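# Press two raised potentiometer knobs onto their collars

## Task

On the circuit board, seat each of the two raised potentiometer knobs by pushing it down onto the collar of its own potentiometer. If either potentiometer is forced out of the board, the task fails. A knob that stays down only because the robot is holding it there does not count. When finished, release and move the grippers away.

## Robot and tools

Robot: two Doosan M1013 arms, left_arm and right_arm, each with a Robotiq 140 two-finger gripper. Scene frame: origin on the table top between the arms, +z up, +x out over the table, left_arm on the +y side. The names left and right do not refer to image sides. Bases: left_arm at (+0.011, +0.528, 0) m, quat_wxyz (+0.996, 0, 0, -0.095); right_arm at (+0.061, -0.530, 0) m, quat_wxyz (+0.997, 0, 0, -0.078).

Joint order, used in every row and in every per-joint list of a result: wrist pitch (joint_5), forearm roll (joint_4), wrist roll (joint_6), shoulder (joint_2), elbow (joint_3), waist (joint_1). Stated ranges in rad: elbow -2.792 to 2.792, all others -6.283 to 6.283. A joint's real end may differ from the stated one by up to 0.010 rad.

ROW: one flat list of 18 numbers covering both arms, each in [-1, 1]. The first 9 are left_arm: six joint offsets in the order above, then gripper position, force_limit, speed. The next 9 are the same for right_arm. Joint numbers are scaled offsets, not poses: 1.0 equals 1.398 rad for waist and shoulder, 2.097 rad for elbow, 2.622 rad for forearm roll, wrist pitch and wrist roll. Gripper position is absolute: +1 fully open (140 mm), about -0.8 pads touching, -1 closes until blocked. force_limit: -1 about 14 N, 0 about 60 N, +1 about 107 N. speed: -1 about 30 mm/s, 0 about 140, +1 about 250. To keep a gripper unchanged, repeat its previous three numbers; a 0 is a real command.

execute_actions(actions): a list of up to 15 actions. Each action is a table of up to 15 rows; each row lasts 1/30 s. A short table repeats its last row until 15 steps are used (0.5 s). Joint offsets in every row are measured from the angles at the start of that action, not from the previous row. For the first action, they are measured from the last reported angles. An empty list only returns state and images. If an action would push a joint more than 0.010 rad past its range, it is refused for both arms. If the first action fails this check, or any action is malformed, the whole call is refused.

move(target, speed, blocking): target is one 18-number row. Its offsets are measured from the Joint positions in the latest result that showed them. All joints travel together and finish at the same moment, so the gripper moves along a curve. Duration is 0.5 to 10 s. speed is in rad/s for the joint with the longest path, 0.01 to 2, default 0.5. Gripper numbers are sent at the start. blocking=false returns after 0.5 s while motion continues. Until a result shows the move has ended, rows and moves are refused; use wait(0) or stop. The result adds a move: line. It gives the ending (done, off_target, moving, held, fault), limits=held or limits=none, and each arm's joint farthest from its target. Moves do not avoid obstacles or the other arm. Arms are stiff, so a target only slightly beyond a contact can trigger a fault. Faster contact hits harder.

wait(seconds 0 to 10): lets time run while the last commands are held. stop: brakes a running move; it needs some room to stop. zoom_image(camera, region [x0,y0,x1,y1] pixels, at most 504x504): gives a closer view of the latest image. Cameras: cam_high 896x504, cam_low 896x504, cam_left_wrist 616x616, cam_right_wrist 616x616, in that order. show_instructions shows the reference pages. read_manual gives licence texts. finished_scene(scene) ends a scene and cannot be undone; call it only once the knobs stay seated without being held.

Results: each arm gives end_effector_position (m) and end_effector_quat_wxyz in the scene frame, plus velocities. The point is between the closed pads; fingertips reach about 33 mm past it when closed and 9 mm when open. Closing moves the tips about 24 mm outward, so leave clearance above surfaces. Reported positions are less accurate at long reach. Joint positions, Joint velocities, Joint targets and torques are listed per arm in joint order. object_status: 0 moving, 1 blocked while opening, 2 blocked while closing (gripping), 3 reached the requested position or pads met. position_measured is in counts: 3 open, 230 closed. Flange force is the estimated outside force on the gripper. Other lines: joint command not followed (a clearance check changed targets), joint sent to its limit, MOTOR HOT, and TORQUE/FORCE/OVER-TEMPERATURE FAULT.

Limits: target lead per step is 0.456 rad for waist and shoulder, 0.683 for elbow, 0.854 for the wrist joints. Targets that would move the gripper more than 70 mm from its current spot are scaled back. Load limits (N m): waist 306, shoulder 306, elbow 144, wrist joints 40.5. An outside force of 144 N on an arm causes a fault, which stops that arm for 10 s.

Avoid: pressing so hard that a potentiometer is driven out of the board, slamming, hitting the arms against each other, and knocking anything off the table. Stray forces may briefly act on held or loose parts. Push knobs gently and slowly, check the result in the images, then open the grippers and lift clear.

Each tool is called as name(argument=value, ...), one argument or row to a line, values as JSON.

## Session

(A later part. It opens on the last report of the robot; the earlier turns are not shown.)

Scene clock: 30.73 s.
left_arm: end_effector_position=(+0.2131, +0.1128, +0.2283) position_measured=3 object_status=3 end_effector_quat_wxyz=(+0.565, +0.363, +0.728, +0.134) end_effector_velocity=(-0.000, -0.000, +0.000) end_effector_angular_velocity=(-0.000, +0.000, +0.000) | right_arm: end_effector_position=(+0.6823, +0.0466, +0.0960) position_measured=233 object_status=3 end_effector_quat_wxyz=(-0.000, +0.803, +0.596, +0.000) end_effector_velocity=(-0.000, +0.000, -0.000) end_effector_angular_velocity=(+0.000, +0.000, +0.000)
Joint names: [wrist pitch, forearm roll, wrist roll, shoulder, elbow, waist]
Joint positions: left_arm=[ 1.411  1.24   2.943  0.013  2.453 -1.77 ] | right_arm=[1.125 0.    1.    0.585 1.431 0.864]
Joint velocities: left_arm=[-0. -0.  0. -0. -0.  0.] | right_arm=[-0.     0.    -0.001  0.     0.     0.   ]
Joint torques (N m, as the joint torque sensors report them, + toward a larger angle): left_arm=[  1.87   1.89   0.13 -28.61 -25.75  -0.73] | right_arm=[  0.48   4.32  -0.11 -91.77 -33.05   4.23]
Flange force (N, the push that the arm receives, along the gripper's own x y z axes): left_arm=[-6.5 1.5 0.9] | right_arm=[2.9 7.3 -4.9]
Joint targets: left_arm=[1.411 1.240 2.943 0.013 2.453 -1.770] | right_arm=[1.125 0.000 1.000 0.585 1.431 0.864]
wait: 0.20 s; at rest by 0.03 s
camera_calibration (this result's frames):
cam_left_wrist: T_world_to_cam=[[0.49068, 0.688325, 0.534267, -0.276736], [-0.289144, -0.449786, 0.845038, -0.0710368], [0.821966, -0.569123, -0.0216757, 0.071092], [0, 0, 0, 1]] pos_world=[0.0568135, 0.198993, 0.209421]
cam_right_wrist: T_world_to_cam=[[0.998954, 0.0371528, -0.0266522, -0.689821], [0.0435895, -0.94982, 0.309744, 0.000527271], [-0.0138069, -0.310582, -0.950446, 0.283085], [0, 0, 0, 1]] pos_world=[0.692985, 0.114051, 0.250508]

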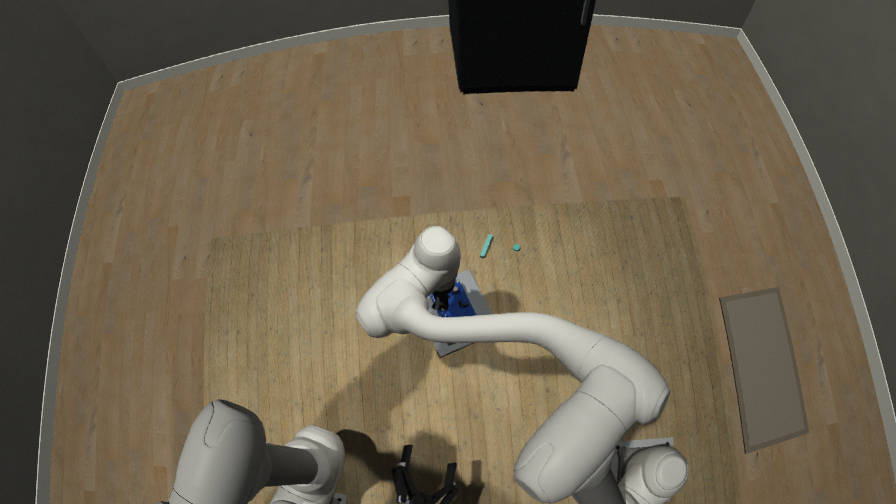

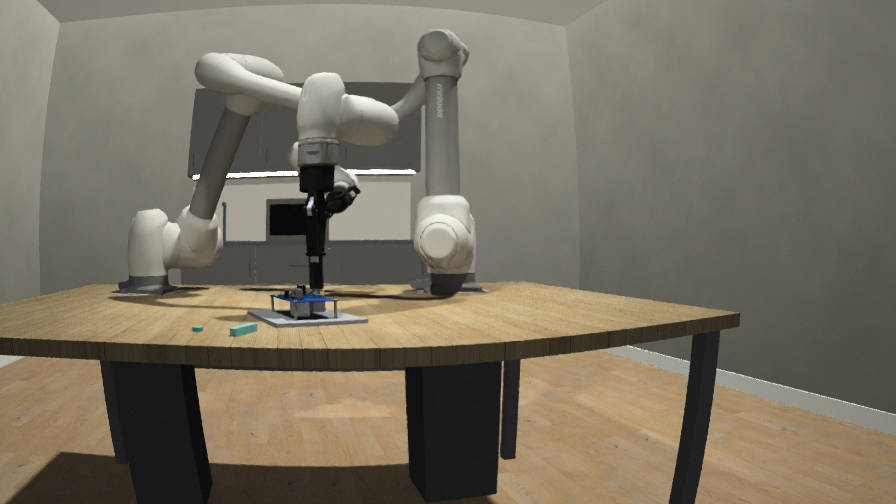

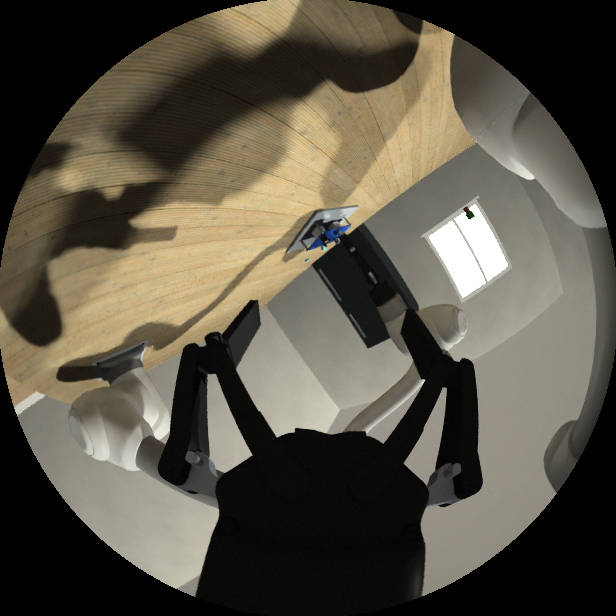

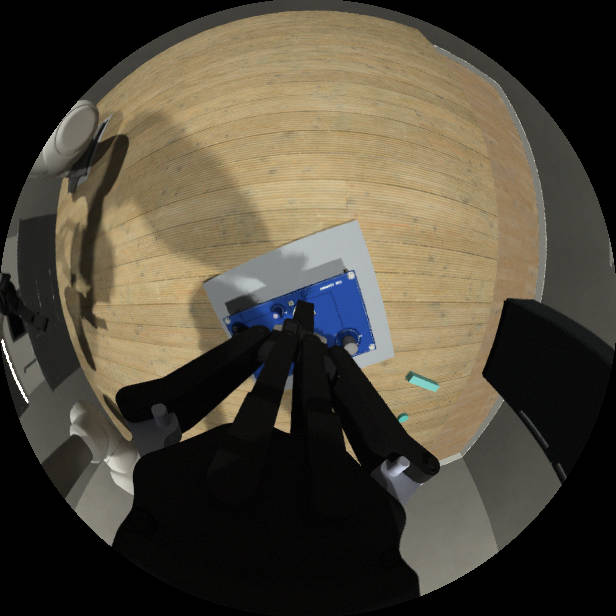

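move(
  target=[0,0,0,0,0,0,1,0,0,-0.002005,0,0,0.001765,0.00133,0,-1,0,0],
  speed=0.01,
)

zoom_image(
  camera="cam_low",
  region=[300, 278, 330, 302],
)

Scene clock: 31.93 s.
left_arm: end_effector_position=(+0.2131, +0.1128, +0.2283) position_measured=3 object_status=3 end_effector_quat_wxyz=(+0.565, +0.363, +0.728, +0.134) end_effector_velocity=(-0.000, -0.000, +0.000) end_effector_angular_velocity=(-0.001, -0.000, -0.000) | right_arm: end_effector_position=(+0.6823, +0.0466, +0.0926) position_measured=233 object_status=3 end_effector_quat_wxyz=(-0.000, +0.803, +0.596, +0.000) end_effector_velocity=(-0.000, +0.000, -0.000) end_effector_angular_velocity=(+0.001, +0.000, +0.000)
Joint names: [wrist pitch, forearm roll, wrist roll, shoulder, elbow, waist]
Joint positions: left_arm=[ 1.411  1.24   2.943  0.013  2.453 -1.77 ] | right_arm=[1.12  0.    1.    0.588 1.434 0.864]
Joint velocities: left_arm=[ 0.001  0.     0.    -0.001 -0.    -0.   ] | right_arm=[-0.001  0.001 -0.001  0.     0.    -0.   ]
Joint torques (N m, as the joint torque sensors report them, + toward a larger angle): left_arm=[  1.92   2.04  -0.11 -28.28 -26.1   -0.99] | right_arm=[  0.9    4.27  -0.24 -93.59 -34.08   2.15]
Flange force (N, the push that the arm receives, along the gripper's own x y z axes): left_arm=[-6.9 2.9 1.1] | right_arm=[3.6 4.8 -2.5]
Joint targets: left_arm=[1.411 1.240 2.943 0.013 2.453 -1.770] | right_arm=[1.120 0.000 1.000 0.588 1.434 0.864]
move: done; limits=none; left_arm: farthest joint: the waist, 0.000 radians from its target (0.000 radians at the start); right_arm: farthest joint: the waist, 0.000 radians from its target (0.000 radians at the start)
camera_calibration (this result's frames):
cam_left_wrist: T_world_to_cam=[[0.49068, 0.688325, 0.534267, -0.276736], [-0.289144, -0.449786, 0.845038, -0.0710369], [0.821966, -0.569123, -0.0216757, 0.0710921], [0, 0, 0, 1]] pos_world=[0.0568135, 0.198993, 0.209421]
cam_right_wrist: T_world_to_cam=[[0.998954, 0.0371521, -0.0266527, -0.689914], [0.0435889, -0.94982, 0.309745, 0.00158957], [-0.0138076, -0.310583, -0.950446, 0.27983], [0, 0, 0, 1]] pos_world=[0.692987, 0.114052, 0.247082]

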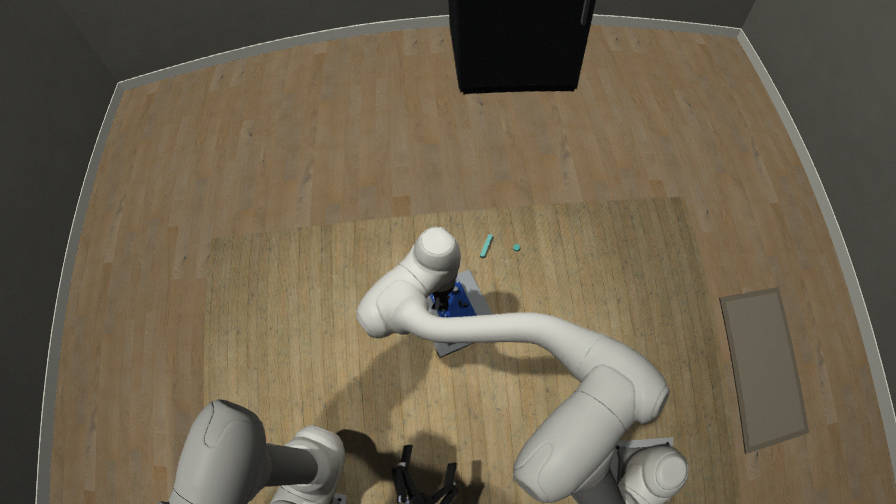

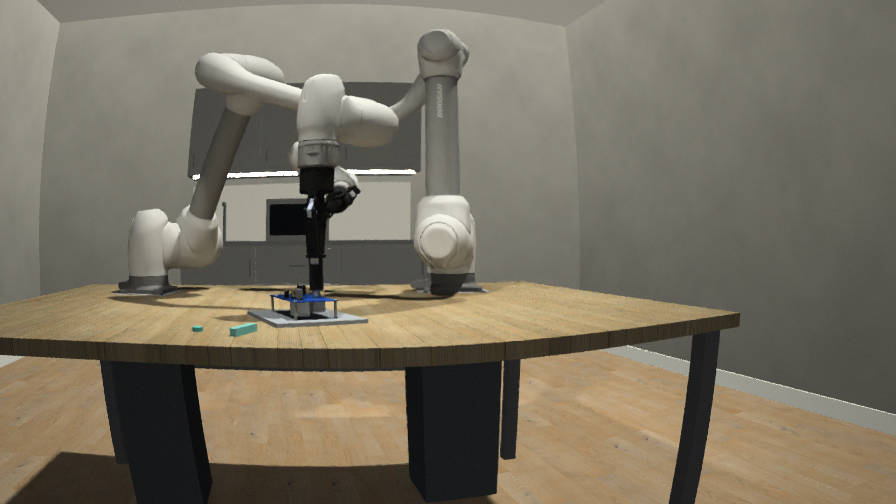

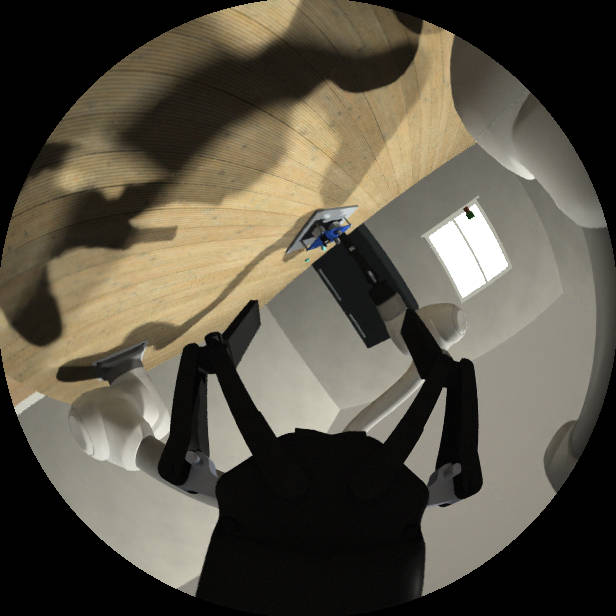

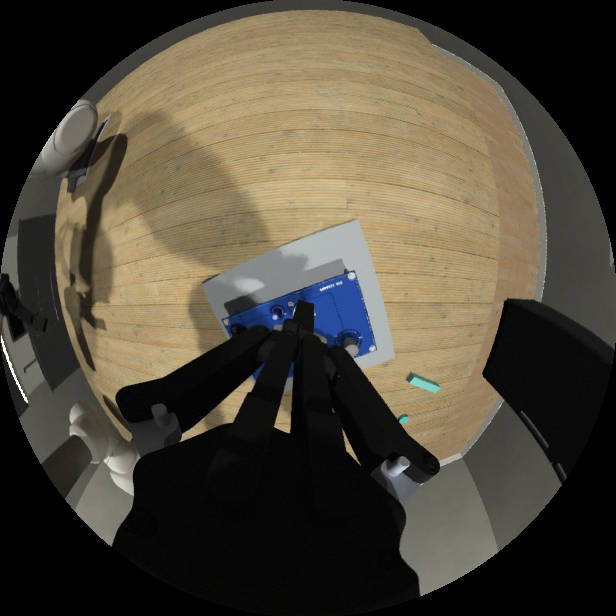

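Region (300, 278, 330, 302) of cam_low's 896x504 image, scaled by 16.800, with more detail than that image has; it fills the top 403 rows of this view, and the rest is white.

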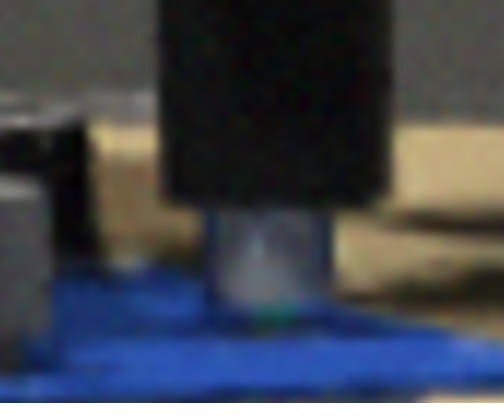

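move(
  target=[0,0,0,0,0,0,1,0,0,-0.000857,0,0,0.000775,0.000555,0,-1,0,0],
  speed=0.01,
)

zoom_image(
  camera="cam_low",
  region=[300, 278, 330, 302],
)

Scene clock: 33.37 s.
left_arm: end_effector_position=(+0.2131, +0.1128, +0.2283) position_measured=3 object_status=3 end_effector_quat_wxyz=(+0.565, +0.363, +0.728, +0.134) end_effector_velocity=(-0.000, -0.001, -0.000) end_effector_angular_velocity=(-0.001, +0.002, -0.001) | right_arm: end_effector_position=(+0.6824, +0.0466, +0.0911) position_measured=233 object_status=3 end_effector_quat_wxyz=(-0.000, +0.803, +0.596, +0.000) end_effector_velocity=(+0.000, +0.000, -0.000) end_effector_angular_velocity=(+0.000, -0.000, +0.000)
Joint names: [wrist pitch, forearm roll, wrist roll, shoulder, elbow, waist]
Joint positions: left_arm=[ 1.411  1.24   2.943  0.013  2.453 -1.77 ] | right_arm=[1.118 0.    1.    0.589 1.435 0.864]
Joint velocities: left_arm=[-0.002  0.     0.    -0.    -0.001  0.   ] | right_arm=[-0.001 -0.    -0.     0.     0.    -0.   ]
Joint torques (N m, as the joint torque sensors report them, + toward a larger angle): left_arm=[  1.84   1.95   0.02 -28.8  -26.01  -0.37] | right_arm=[  0.39   3.81  -0.12 -92.26 -33.3    4.47]
Flange force (N, the push that the arm receives, along the gripper's own x y z axes): left_arm=[-5.8 1.4 -0.1] | right_arm=[2.4 7.3 -4.7]
Joint targets: left_arm=[1.411 1.240 2.943 0.013 2.453 -1.770] | right_arm=[1.118 0.000 1.000 0.589 1.435 0.864]
move: done; limits=none; left_arm: farthest joint: the waist, 0.000 radians from its target (0.000 radians at the start); right_arm: farthest joint: the waist, 0.000 radians from its target (0.000 radians at the start)
camera_calibration (this result's frames):
cam_left_wrist: T_world_to_cam=[[0.49068, 0.688325, 0.534267, -0.276736], [-0.289144, -0.449785, 0.845038, -0.071037], [0.821966, -0.569124, -0.0216755, 0.0710919], [0, 0, 0, 1]] pos_world=[0.0568135, 0.198993, 0.209421]
cam_right_wrist: T_world_to_cam=[[0.998954, 0.0371517, -0.0266542, -0.689961], [0.0435891, -0.949819, 0.309747, 0.00205135], [-0.013809, -0.310585, -0.950445, 0.278432], [0, 0, 0, 1]] pos_world=[0.692994, 0.114058, 0.245609]

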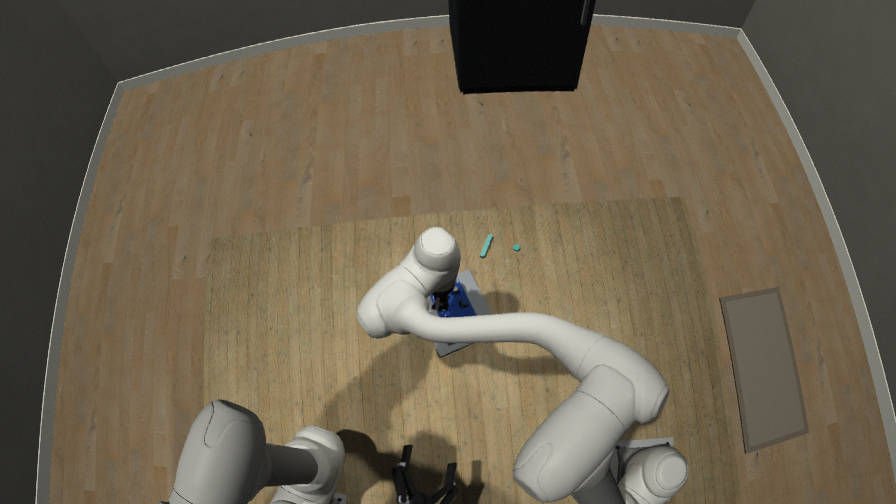

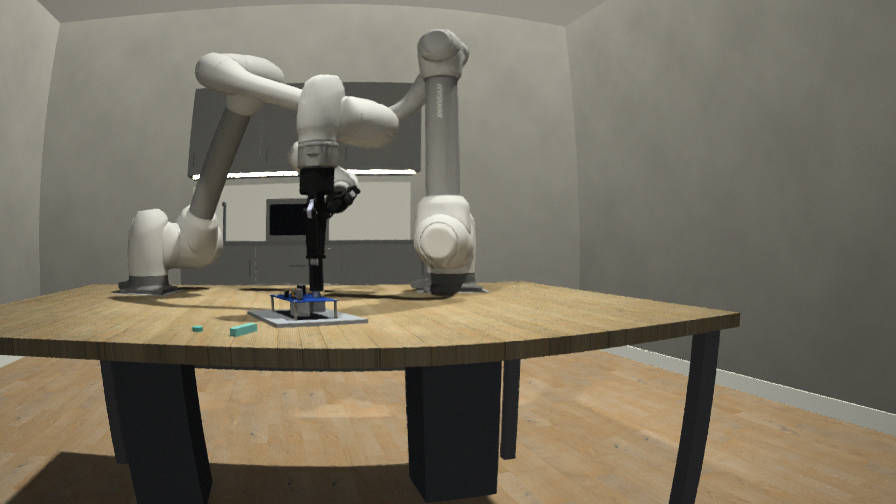

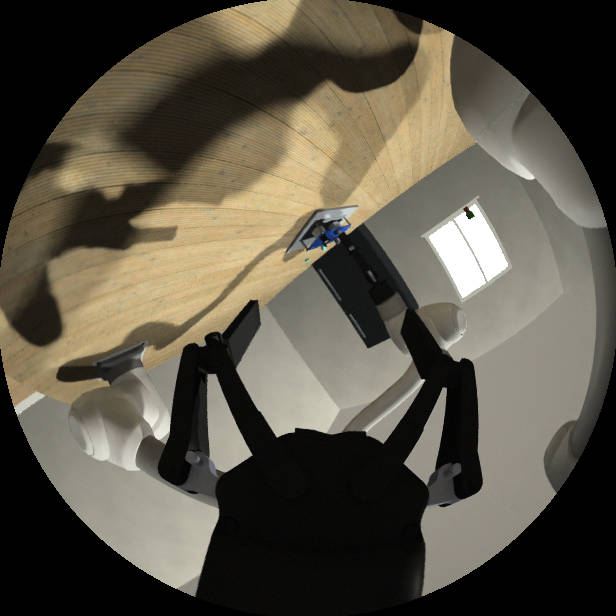

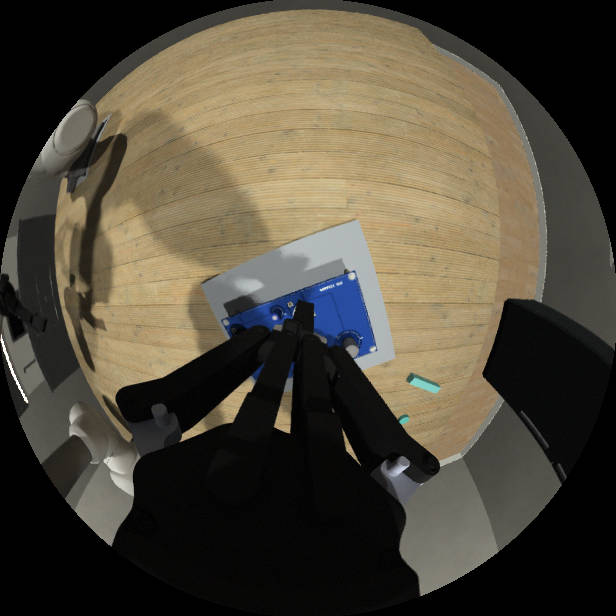

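Region (300, 278, 330, 302) of cam_low's 896x504 image, scaled by 16.800, with more detail than that image has; it fills the top 403 rows of this view, and the rest is white.

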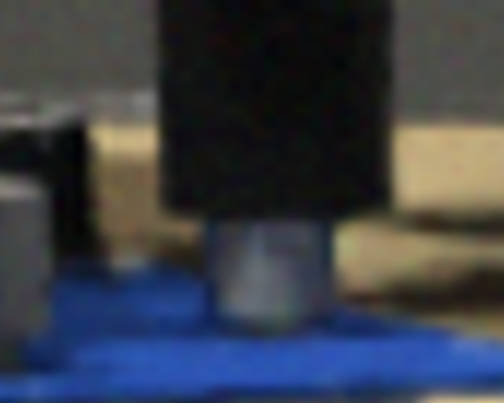

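move(
  target=[0,0,0,0,0,0,1,0,0,0.002575,0,0,-0.00228,-0.0017,0,-1,0,0],
  speed=0.014,
)

zoom_image(
  camera="cam_low",
  region=[300, 278, 330, 302],
)

Scene clock: 34.20 s.
left_arm: end_effector_position=(+0.2131, +0.1128, +0.2283) position_measured=3 object_status=3 end_effector_quat_wxyz=(+0.565, +0.363, +0.728, +0.134) end_effector_velocity=(+0.000, +0.000, +0.000) end_effector_angular_velocity=(-0.001, +0.000, +0.001) | right_arm: end_effector_position=(+0.6823, +0.0466, +0.0955) position_measured=233 object_status=3 end_effector_quat_wxyz=(-0.000, +0.803, +0.596, +0.000) end_effector_velocity=(-0.000, +0.000, +0.001) end_effector_angular_velocity=(+0.000, +0.000, +0.000)
Joint names: [wrist pitch, forearm roll, wrist roll, shoulder, elbow, waist]
Joint positions: left_arm=[ 1.411  1.24   2.943  0.013  2.453 -1.77 ] | right_arm=[1.124 0.    1.    0.586 1.431 0.864]
Joint velocities: left_arm=[ 0.     0.    -0.001 -0.    -0.     0.001] | right_arm=[ 0.002  0.001 -0.    -0.001 -0.001 -0.   ]
Joint torques (N m, as the joint torque sensors report them, + toward a larger angle): left_arm=[  1.88   1.97  -0.01 -28.11 -26.38  -0.71] | right_arm=[ -0.29   4.    -0.14 -98.28 -37.77   1.97]
Flange force (N, the push that the arm receives, along the gripper's own x y z axes): left_arm=[-6.1 3.7 0.7] | right_arm=[3.2 4.4 2.3]
Joint targets: left_arm=[1.411 1.240 2.943 0.013 2.453 -1.770] | right_arm=[1.125 0.000 1.000 0.586 1.431 0.864]
move: done; limits=none; left_arm: farthest joint: the waist, 0.000 radians from its target (0.000 radians at the start); right_arm: farthest joint: the waist, 0.000 radians from its target (0.000 radians at the start)
camera_calibration (this result's frames):
cam_left_wrist: T_world_to_cam=[[0.49068, 0.688325, 0.534267, -0.276736], [-0.289144, -0.449785, 0.845038, -0.071037], [0.821966, -0.569123, -0.0216756, 0.071092], [0, 0, 0, 1]] pos_world=[0.0568135, 0.198993, 0.209421]
cam_right_wrist: T_world_to_cam=[[0.998953, 0.0371523, -0.0266783, -0.689829], [0.0435974, -0.949813, 0.309764, 0.000679071], [-0.013831, -0.310603, -0.950439, 0.282605], [0, 0, 0, 1]] pos_world=[0.692986, 0.114052, 0.249985]

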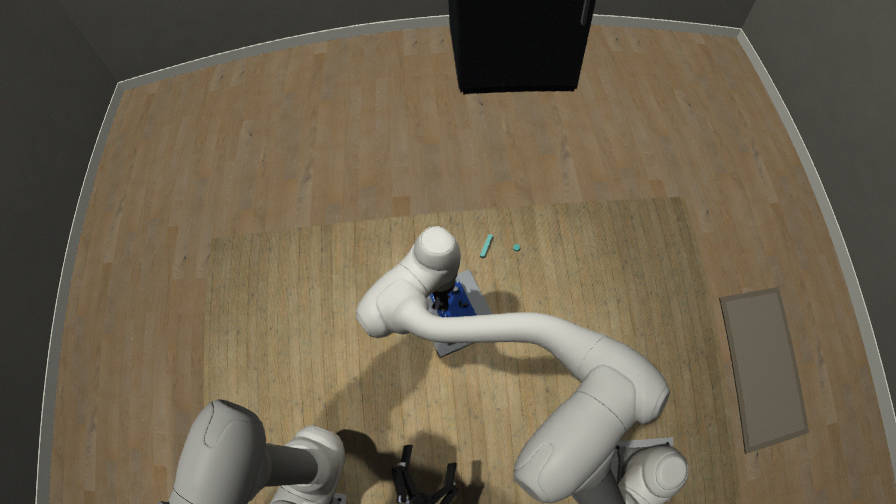

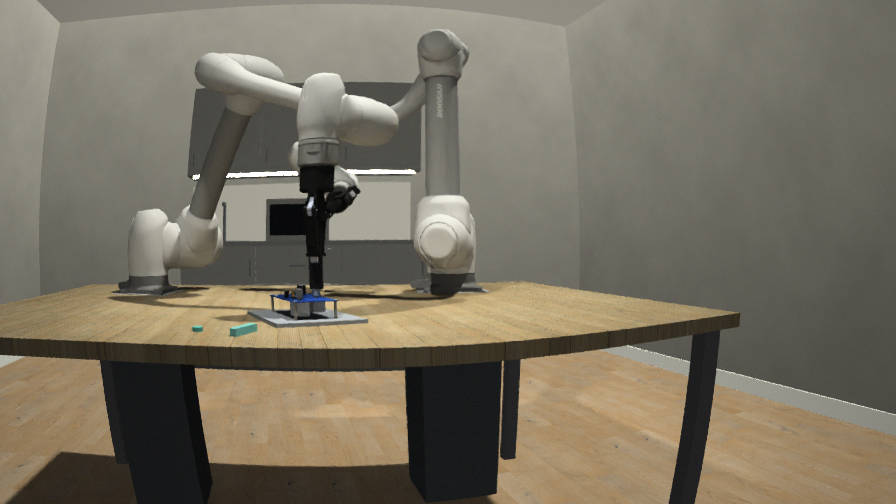

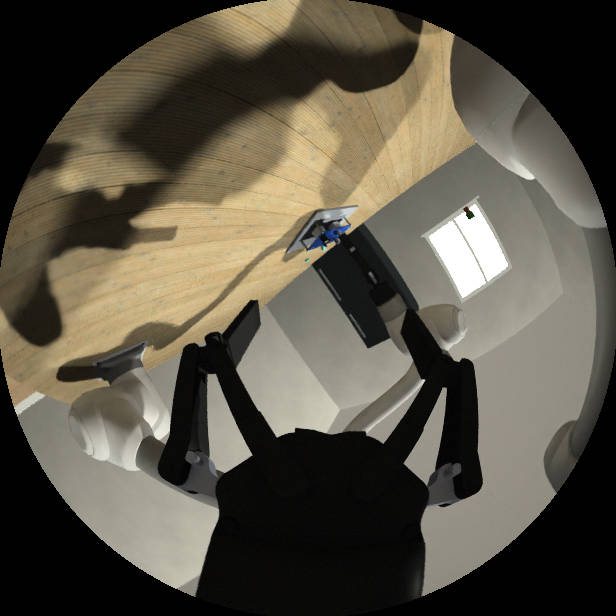

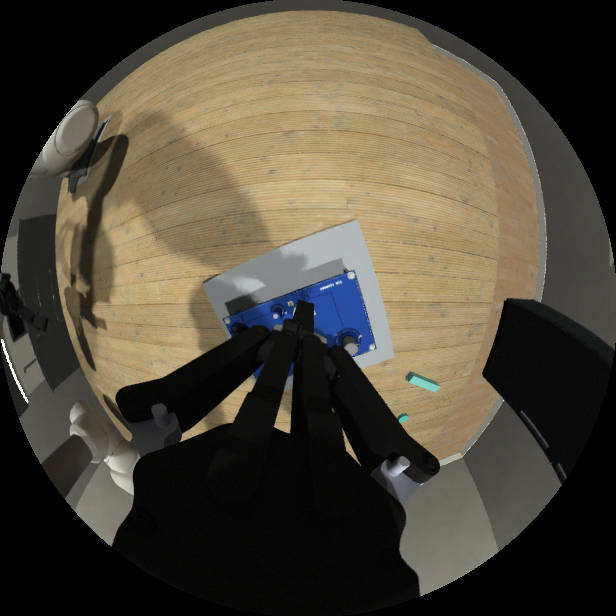

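Region (300, 278, 330, 302) of cam_low's 896x504 image, scaled by 16.800, with more detail than that image has; it fills the top 403 rows of this view, and the rest is white.

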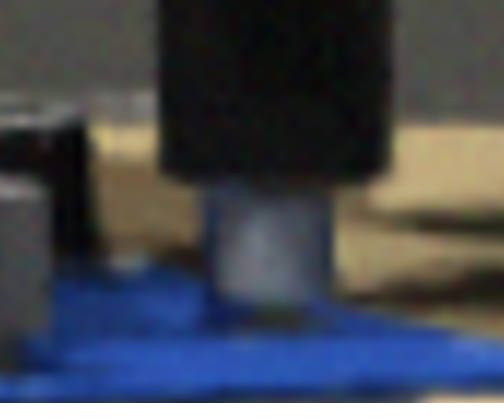

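wait(
  seconds=0.1,
)

zoom_image(
  camera="cam_low",
  region=[306, 284, 326, 300],
)

Scene clock: 34.60 s.
left_arm: end_effector_position=(+0.2131, +0.1128, +0.2283) position_measured=3 object_status=3 end_effector_quat_wxyz=(+0.565, +0.363, +0.728, +0.134) end_effector_velocity=(-0.001, -0.000, -0.000) end_effector_angular_velocity=(+0.001, -0.000, -0.001) | right_arm: end_effector_position=(+0.6823, +0.0466, +0.0956) position_measured=233 object_status=3 end_effector_quat_wxyz=(-0.000, +0.803, +0.596, +0.000) end_effector_velocity=(+0.001, -0.000, +0.000) end_effector_angular_velocity=(-0.001, -0.002, +0.001)
Joint names: [wrist pitch, forearm roll, wrist roll, shoulder, elbow, waist]
Joint positions: left_arm=[ 1.411  1.24   2.943  0.013  2.453 -1.77 ] | right_arm=[1.125 0.    1.    0.586 1.431 0.864]
Joint velocities: left_arm=[-0.    -0.     0.     0.     0.    -0.001] | right_arm=[-0.001 -0.002  0.    -0.    -0.     0.   ]
Joint torques (N m, as the joint torque sensors report them, + toward a larger angle): left_arm=[  2.03   1.89   0.05 -28.63 -26.24  -0.22] | right_arm=[ -0.15   3.85  -0.02 -98.15 -37.89   1.27]
Flange force (N, the push that the arm receives, along the gripper's own x y z axes): left_arm=[-5.3 1.6 -0.2] | right_arm=[2.9 3.4 2.3]
Joint targets: left_arm=[1.411 1.240 2.943 0.013 2.453 -1.770] | right_arm=[1.125 0.000 1.000 0.586 1.431 0.864]
wait: 0.10 s; at rest from the start
camera_calibration (this result's frames):
cam_left_wrist: T_world_to_cam=[[0.49068, 0.688325, 0.534267, -0.276736], [-0.289144, -0.449785, 0.845038, -0.071037], [0.821966, -0.569124, -0.0216755, 0.071092], [0, 0, 0, 1]] pos_world=[0.0568135, 0.198993, 0.209421]
cam_right_wrist: T_world_to_cam=[[0.998954, 0.0371529, -0.0266545, -0.689836], [0.0435902, -0.94982, 0.309746, 0.000655772], [-0.013809, -0.310584, -0.950446, 0.282701], [0, 0, 0, 1]] pos_world=[0.69299, 0.114055, 0.250102]

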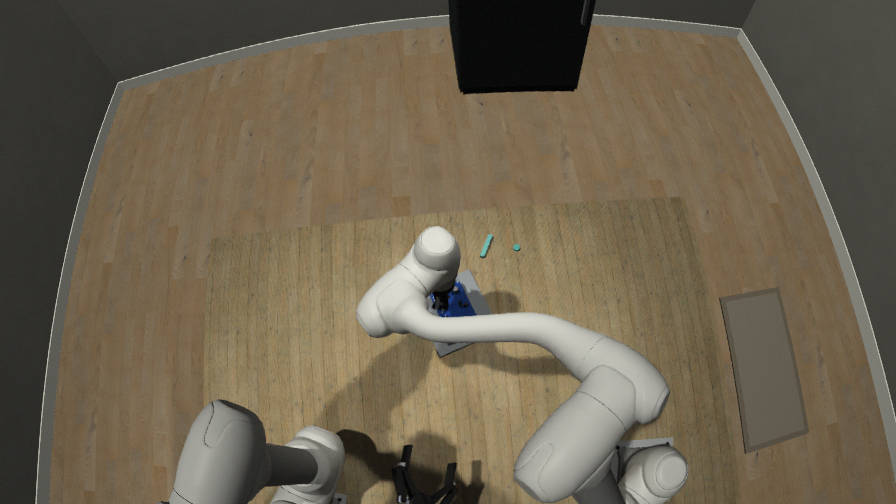

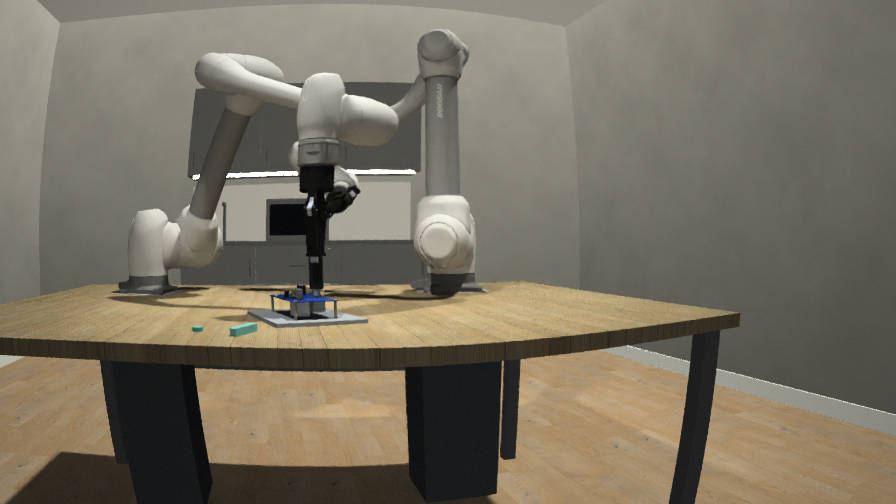

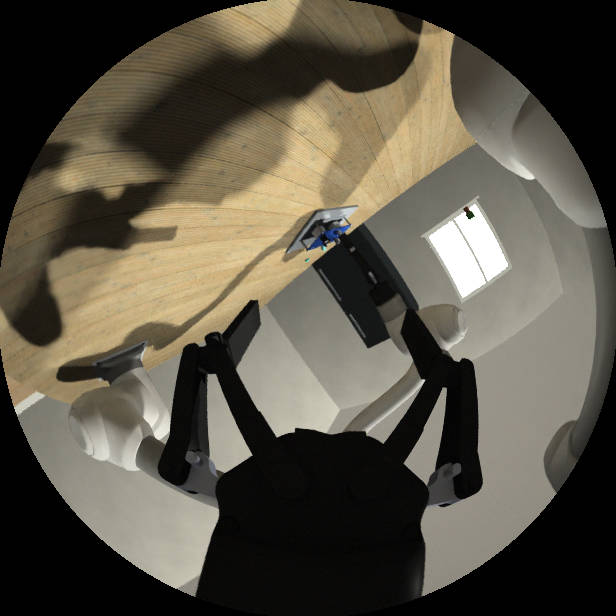

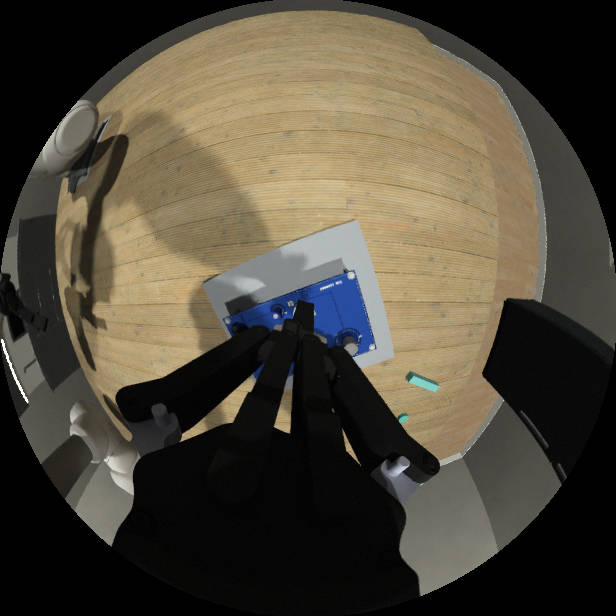

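Region (306, 284, 326, 300) of cam_low's 896x504 image, scaled by 25.200, with more detail than that image has; it fills the top 403 rows of this view, and the rest is white.

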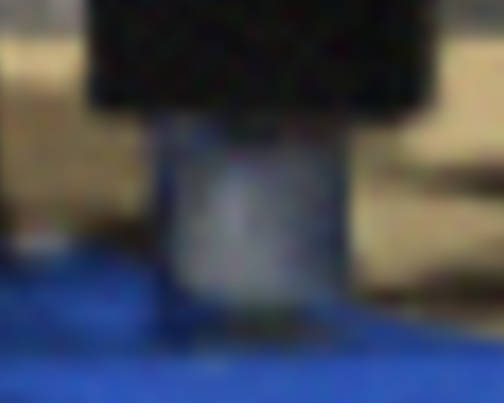

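move(
  target=[0,0,0,0,0,0,1,0,0,-0.002813,0,0,0.00246,0.001879,0,-1,0,0],
  speed=0.01,
)

zoom_image(
  camera="cam_low",
  region=[306, 284, 326, 300],
)

Scene clock: 37.07 s.
left_arm: end_effector_position=(+0.2131, +0.1128, +0.2283) position_measured=3 object_status=3 end_effector_quat_wxyz=(+0.565, +0.363, +0.728, +0.134) end_effector_velocity=(-0.000, +0.000, -0.000) end_effector_angular_velocity=(+0.002, -0.001, -0.001) | right_arm: end_effector_position=(+0.6823, +0.0466, +0.0908) position_measured=233 object_status=3 end_effector_quat_wxyz=(-0.000, +0.803, +0.596, +0.000) end_effector_velocity=(-0.001, +0.000, -0.001) end_effector_angular_velocity=(+0.001, +0.003, -0.001)
Joint names: [wrist pitch, forearm roll, wrist roll, shoulder, elbow, waist]
Joint positions: left_arm=[ 1.411  1.24   2.943  0.013  2.453 -1.77 ] | right_arm=[1.117 0.    1.    0.589 1.435 0.864]
Joint velocities: left_arm=[ 0.     0.     0.     0.     0.001 -0.001] | right_arm=[-0.     0.003  0.     0.001  0.001  0.   ]
Joint torques (N m, as the joint torque sensors report them, + toward a larger angle): left_arm=[  1.81   2.08   0.01 -28.37 -26.31  -1.45] | right_arm=[ -0.11   4.3   -0.05 -91.11 -35.42   3.15]
Flange force (N, the push that the arm receives, along the gripper's own x y z axes): left_arm=[-6.2 2.7 2.3] | right_arm=[-2.3 2.8 -4.6]
Joint targets: left_arm=[1.411 1.240 2.943 0.013 2.453 -1.770] | right_arm=[1.117 0.000 1.000 0.589 1.435 0.864]
move: done; limits=none; left_arm: farthest joint: the waist, 0.000 radians from its target (0.000 radians at the start); right_arm: farthest joint: the shoulder, 0.001 radians from its target (0.004 radians at the start)
camera_calibration (this result's frames):
cam_left_wrist: T_world_to_cam=[[0.49068, 0.688325, 0.534267, -0.276736], [-0.289144, -0.449786, 0.845038, -0.0710369], [0.821966, -0.569123, -0.0216756, 0.071092], [0, 0, 0, 1]] pos_world=[0.0568134, 0.198993, 0.209421]
cam_right_wrist: T_world_to_cam=[[0.998955, 0.0371523, -0.0266274, -0.689962], [0.043581, -0.949826, 0.309727, 0.0021484], [-0.0137843, -0.310564, -0.950453, 0.278116], [0, 0, 0, 1]] pos_world=[0.692981, 0.114047, 0.245299]

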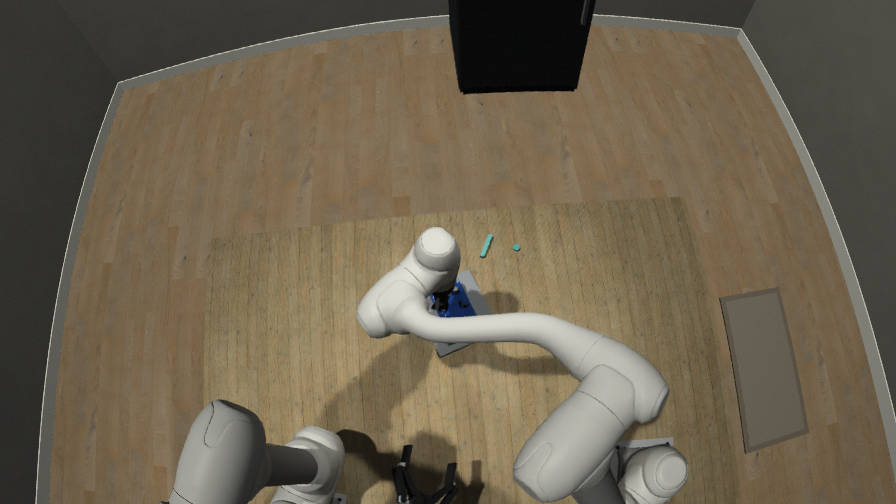

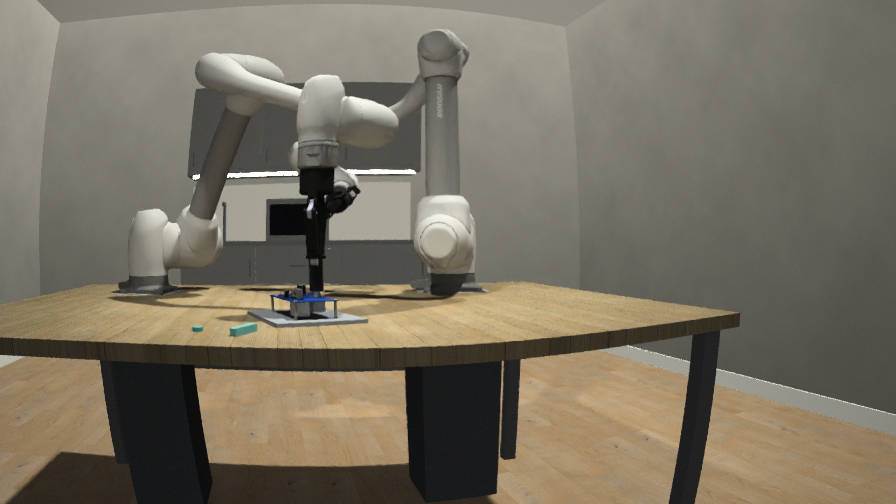

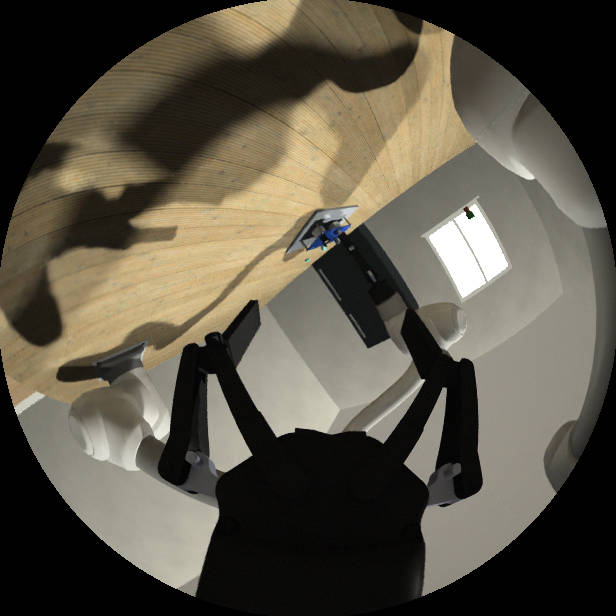

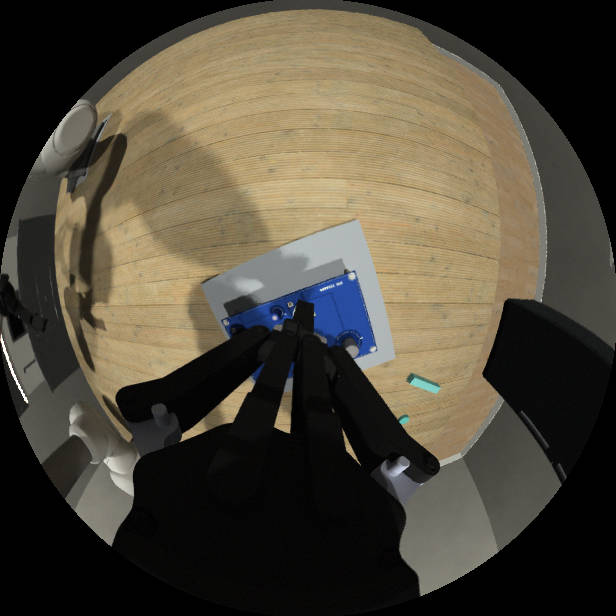

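Region (306, 284, 326, 300) of cam_low's 896x504 image, scaled by 25.200, with more detail than that image has; it fills the top 403 rows of this view, and the rest is white.

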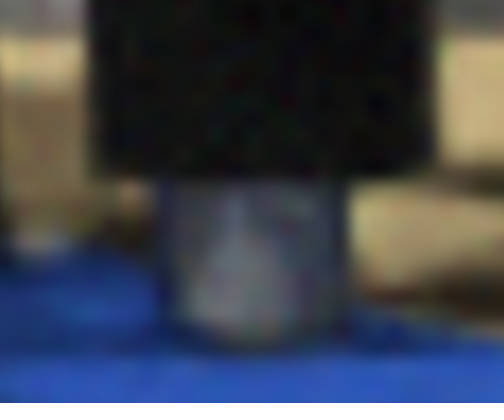

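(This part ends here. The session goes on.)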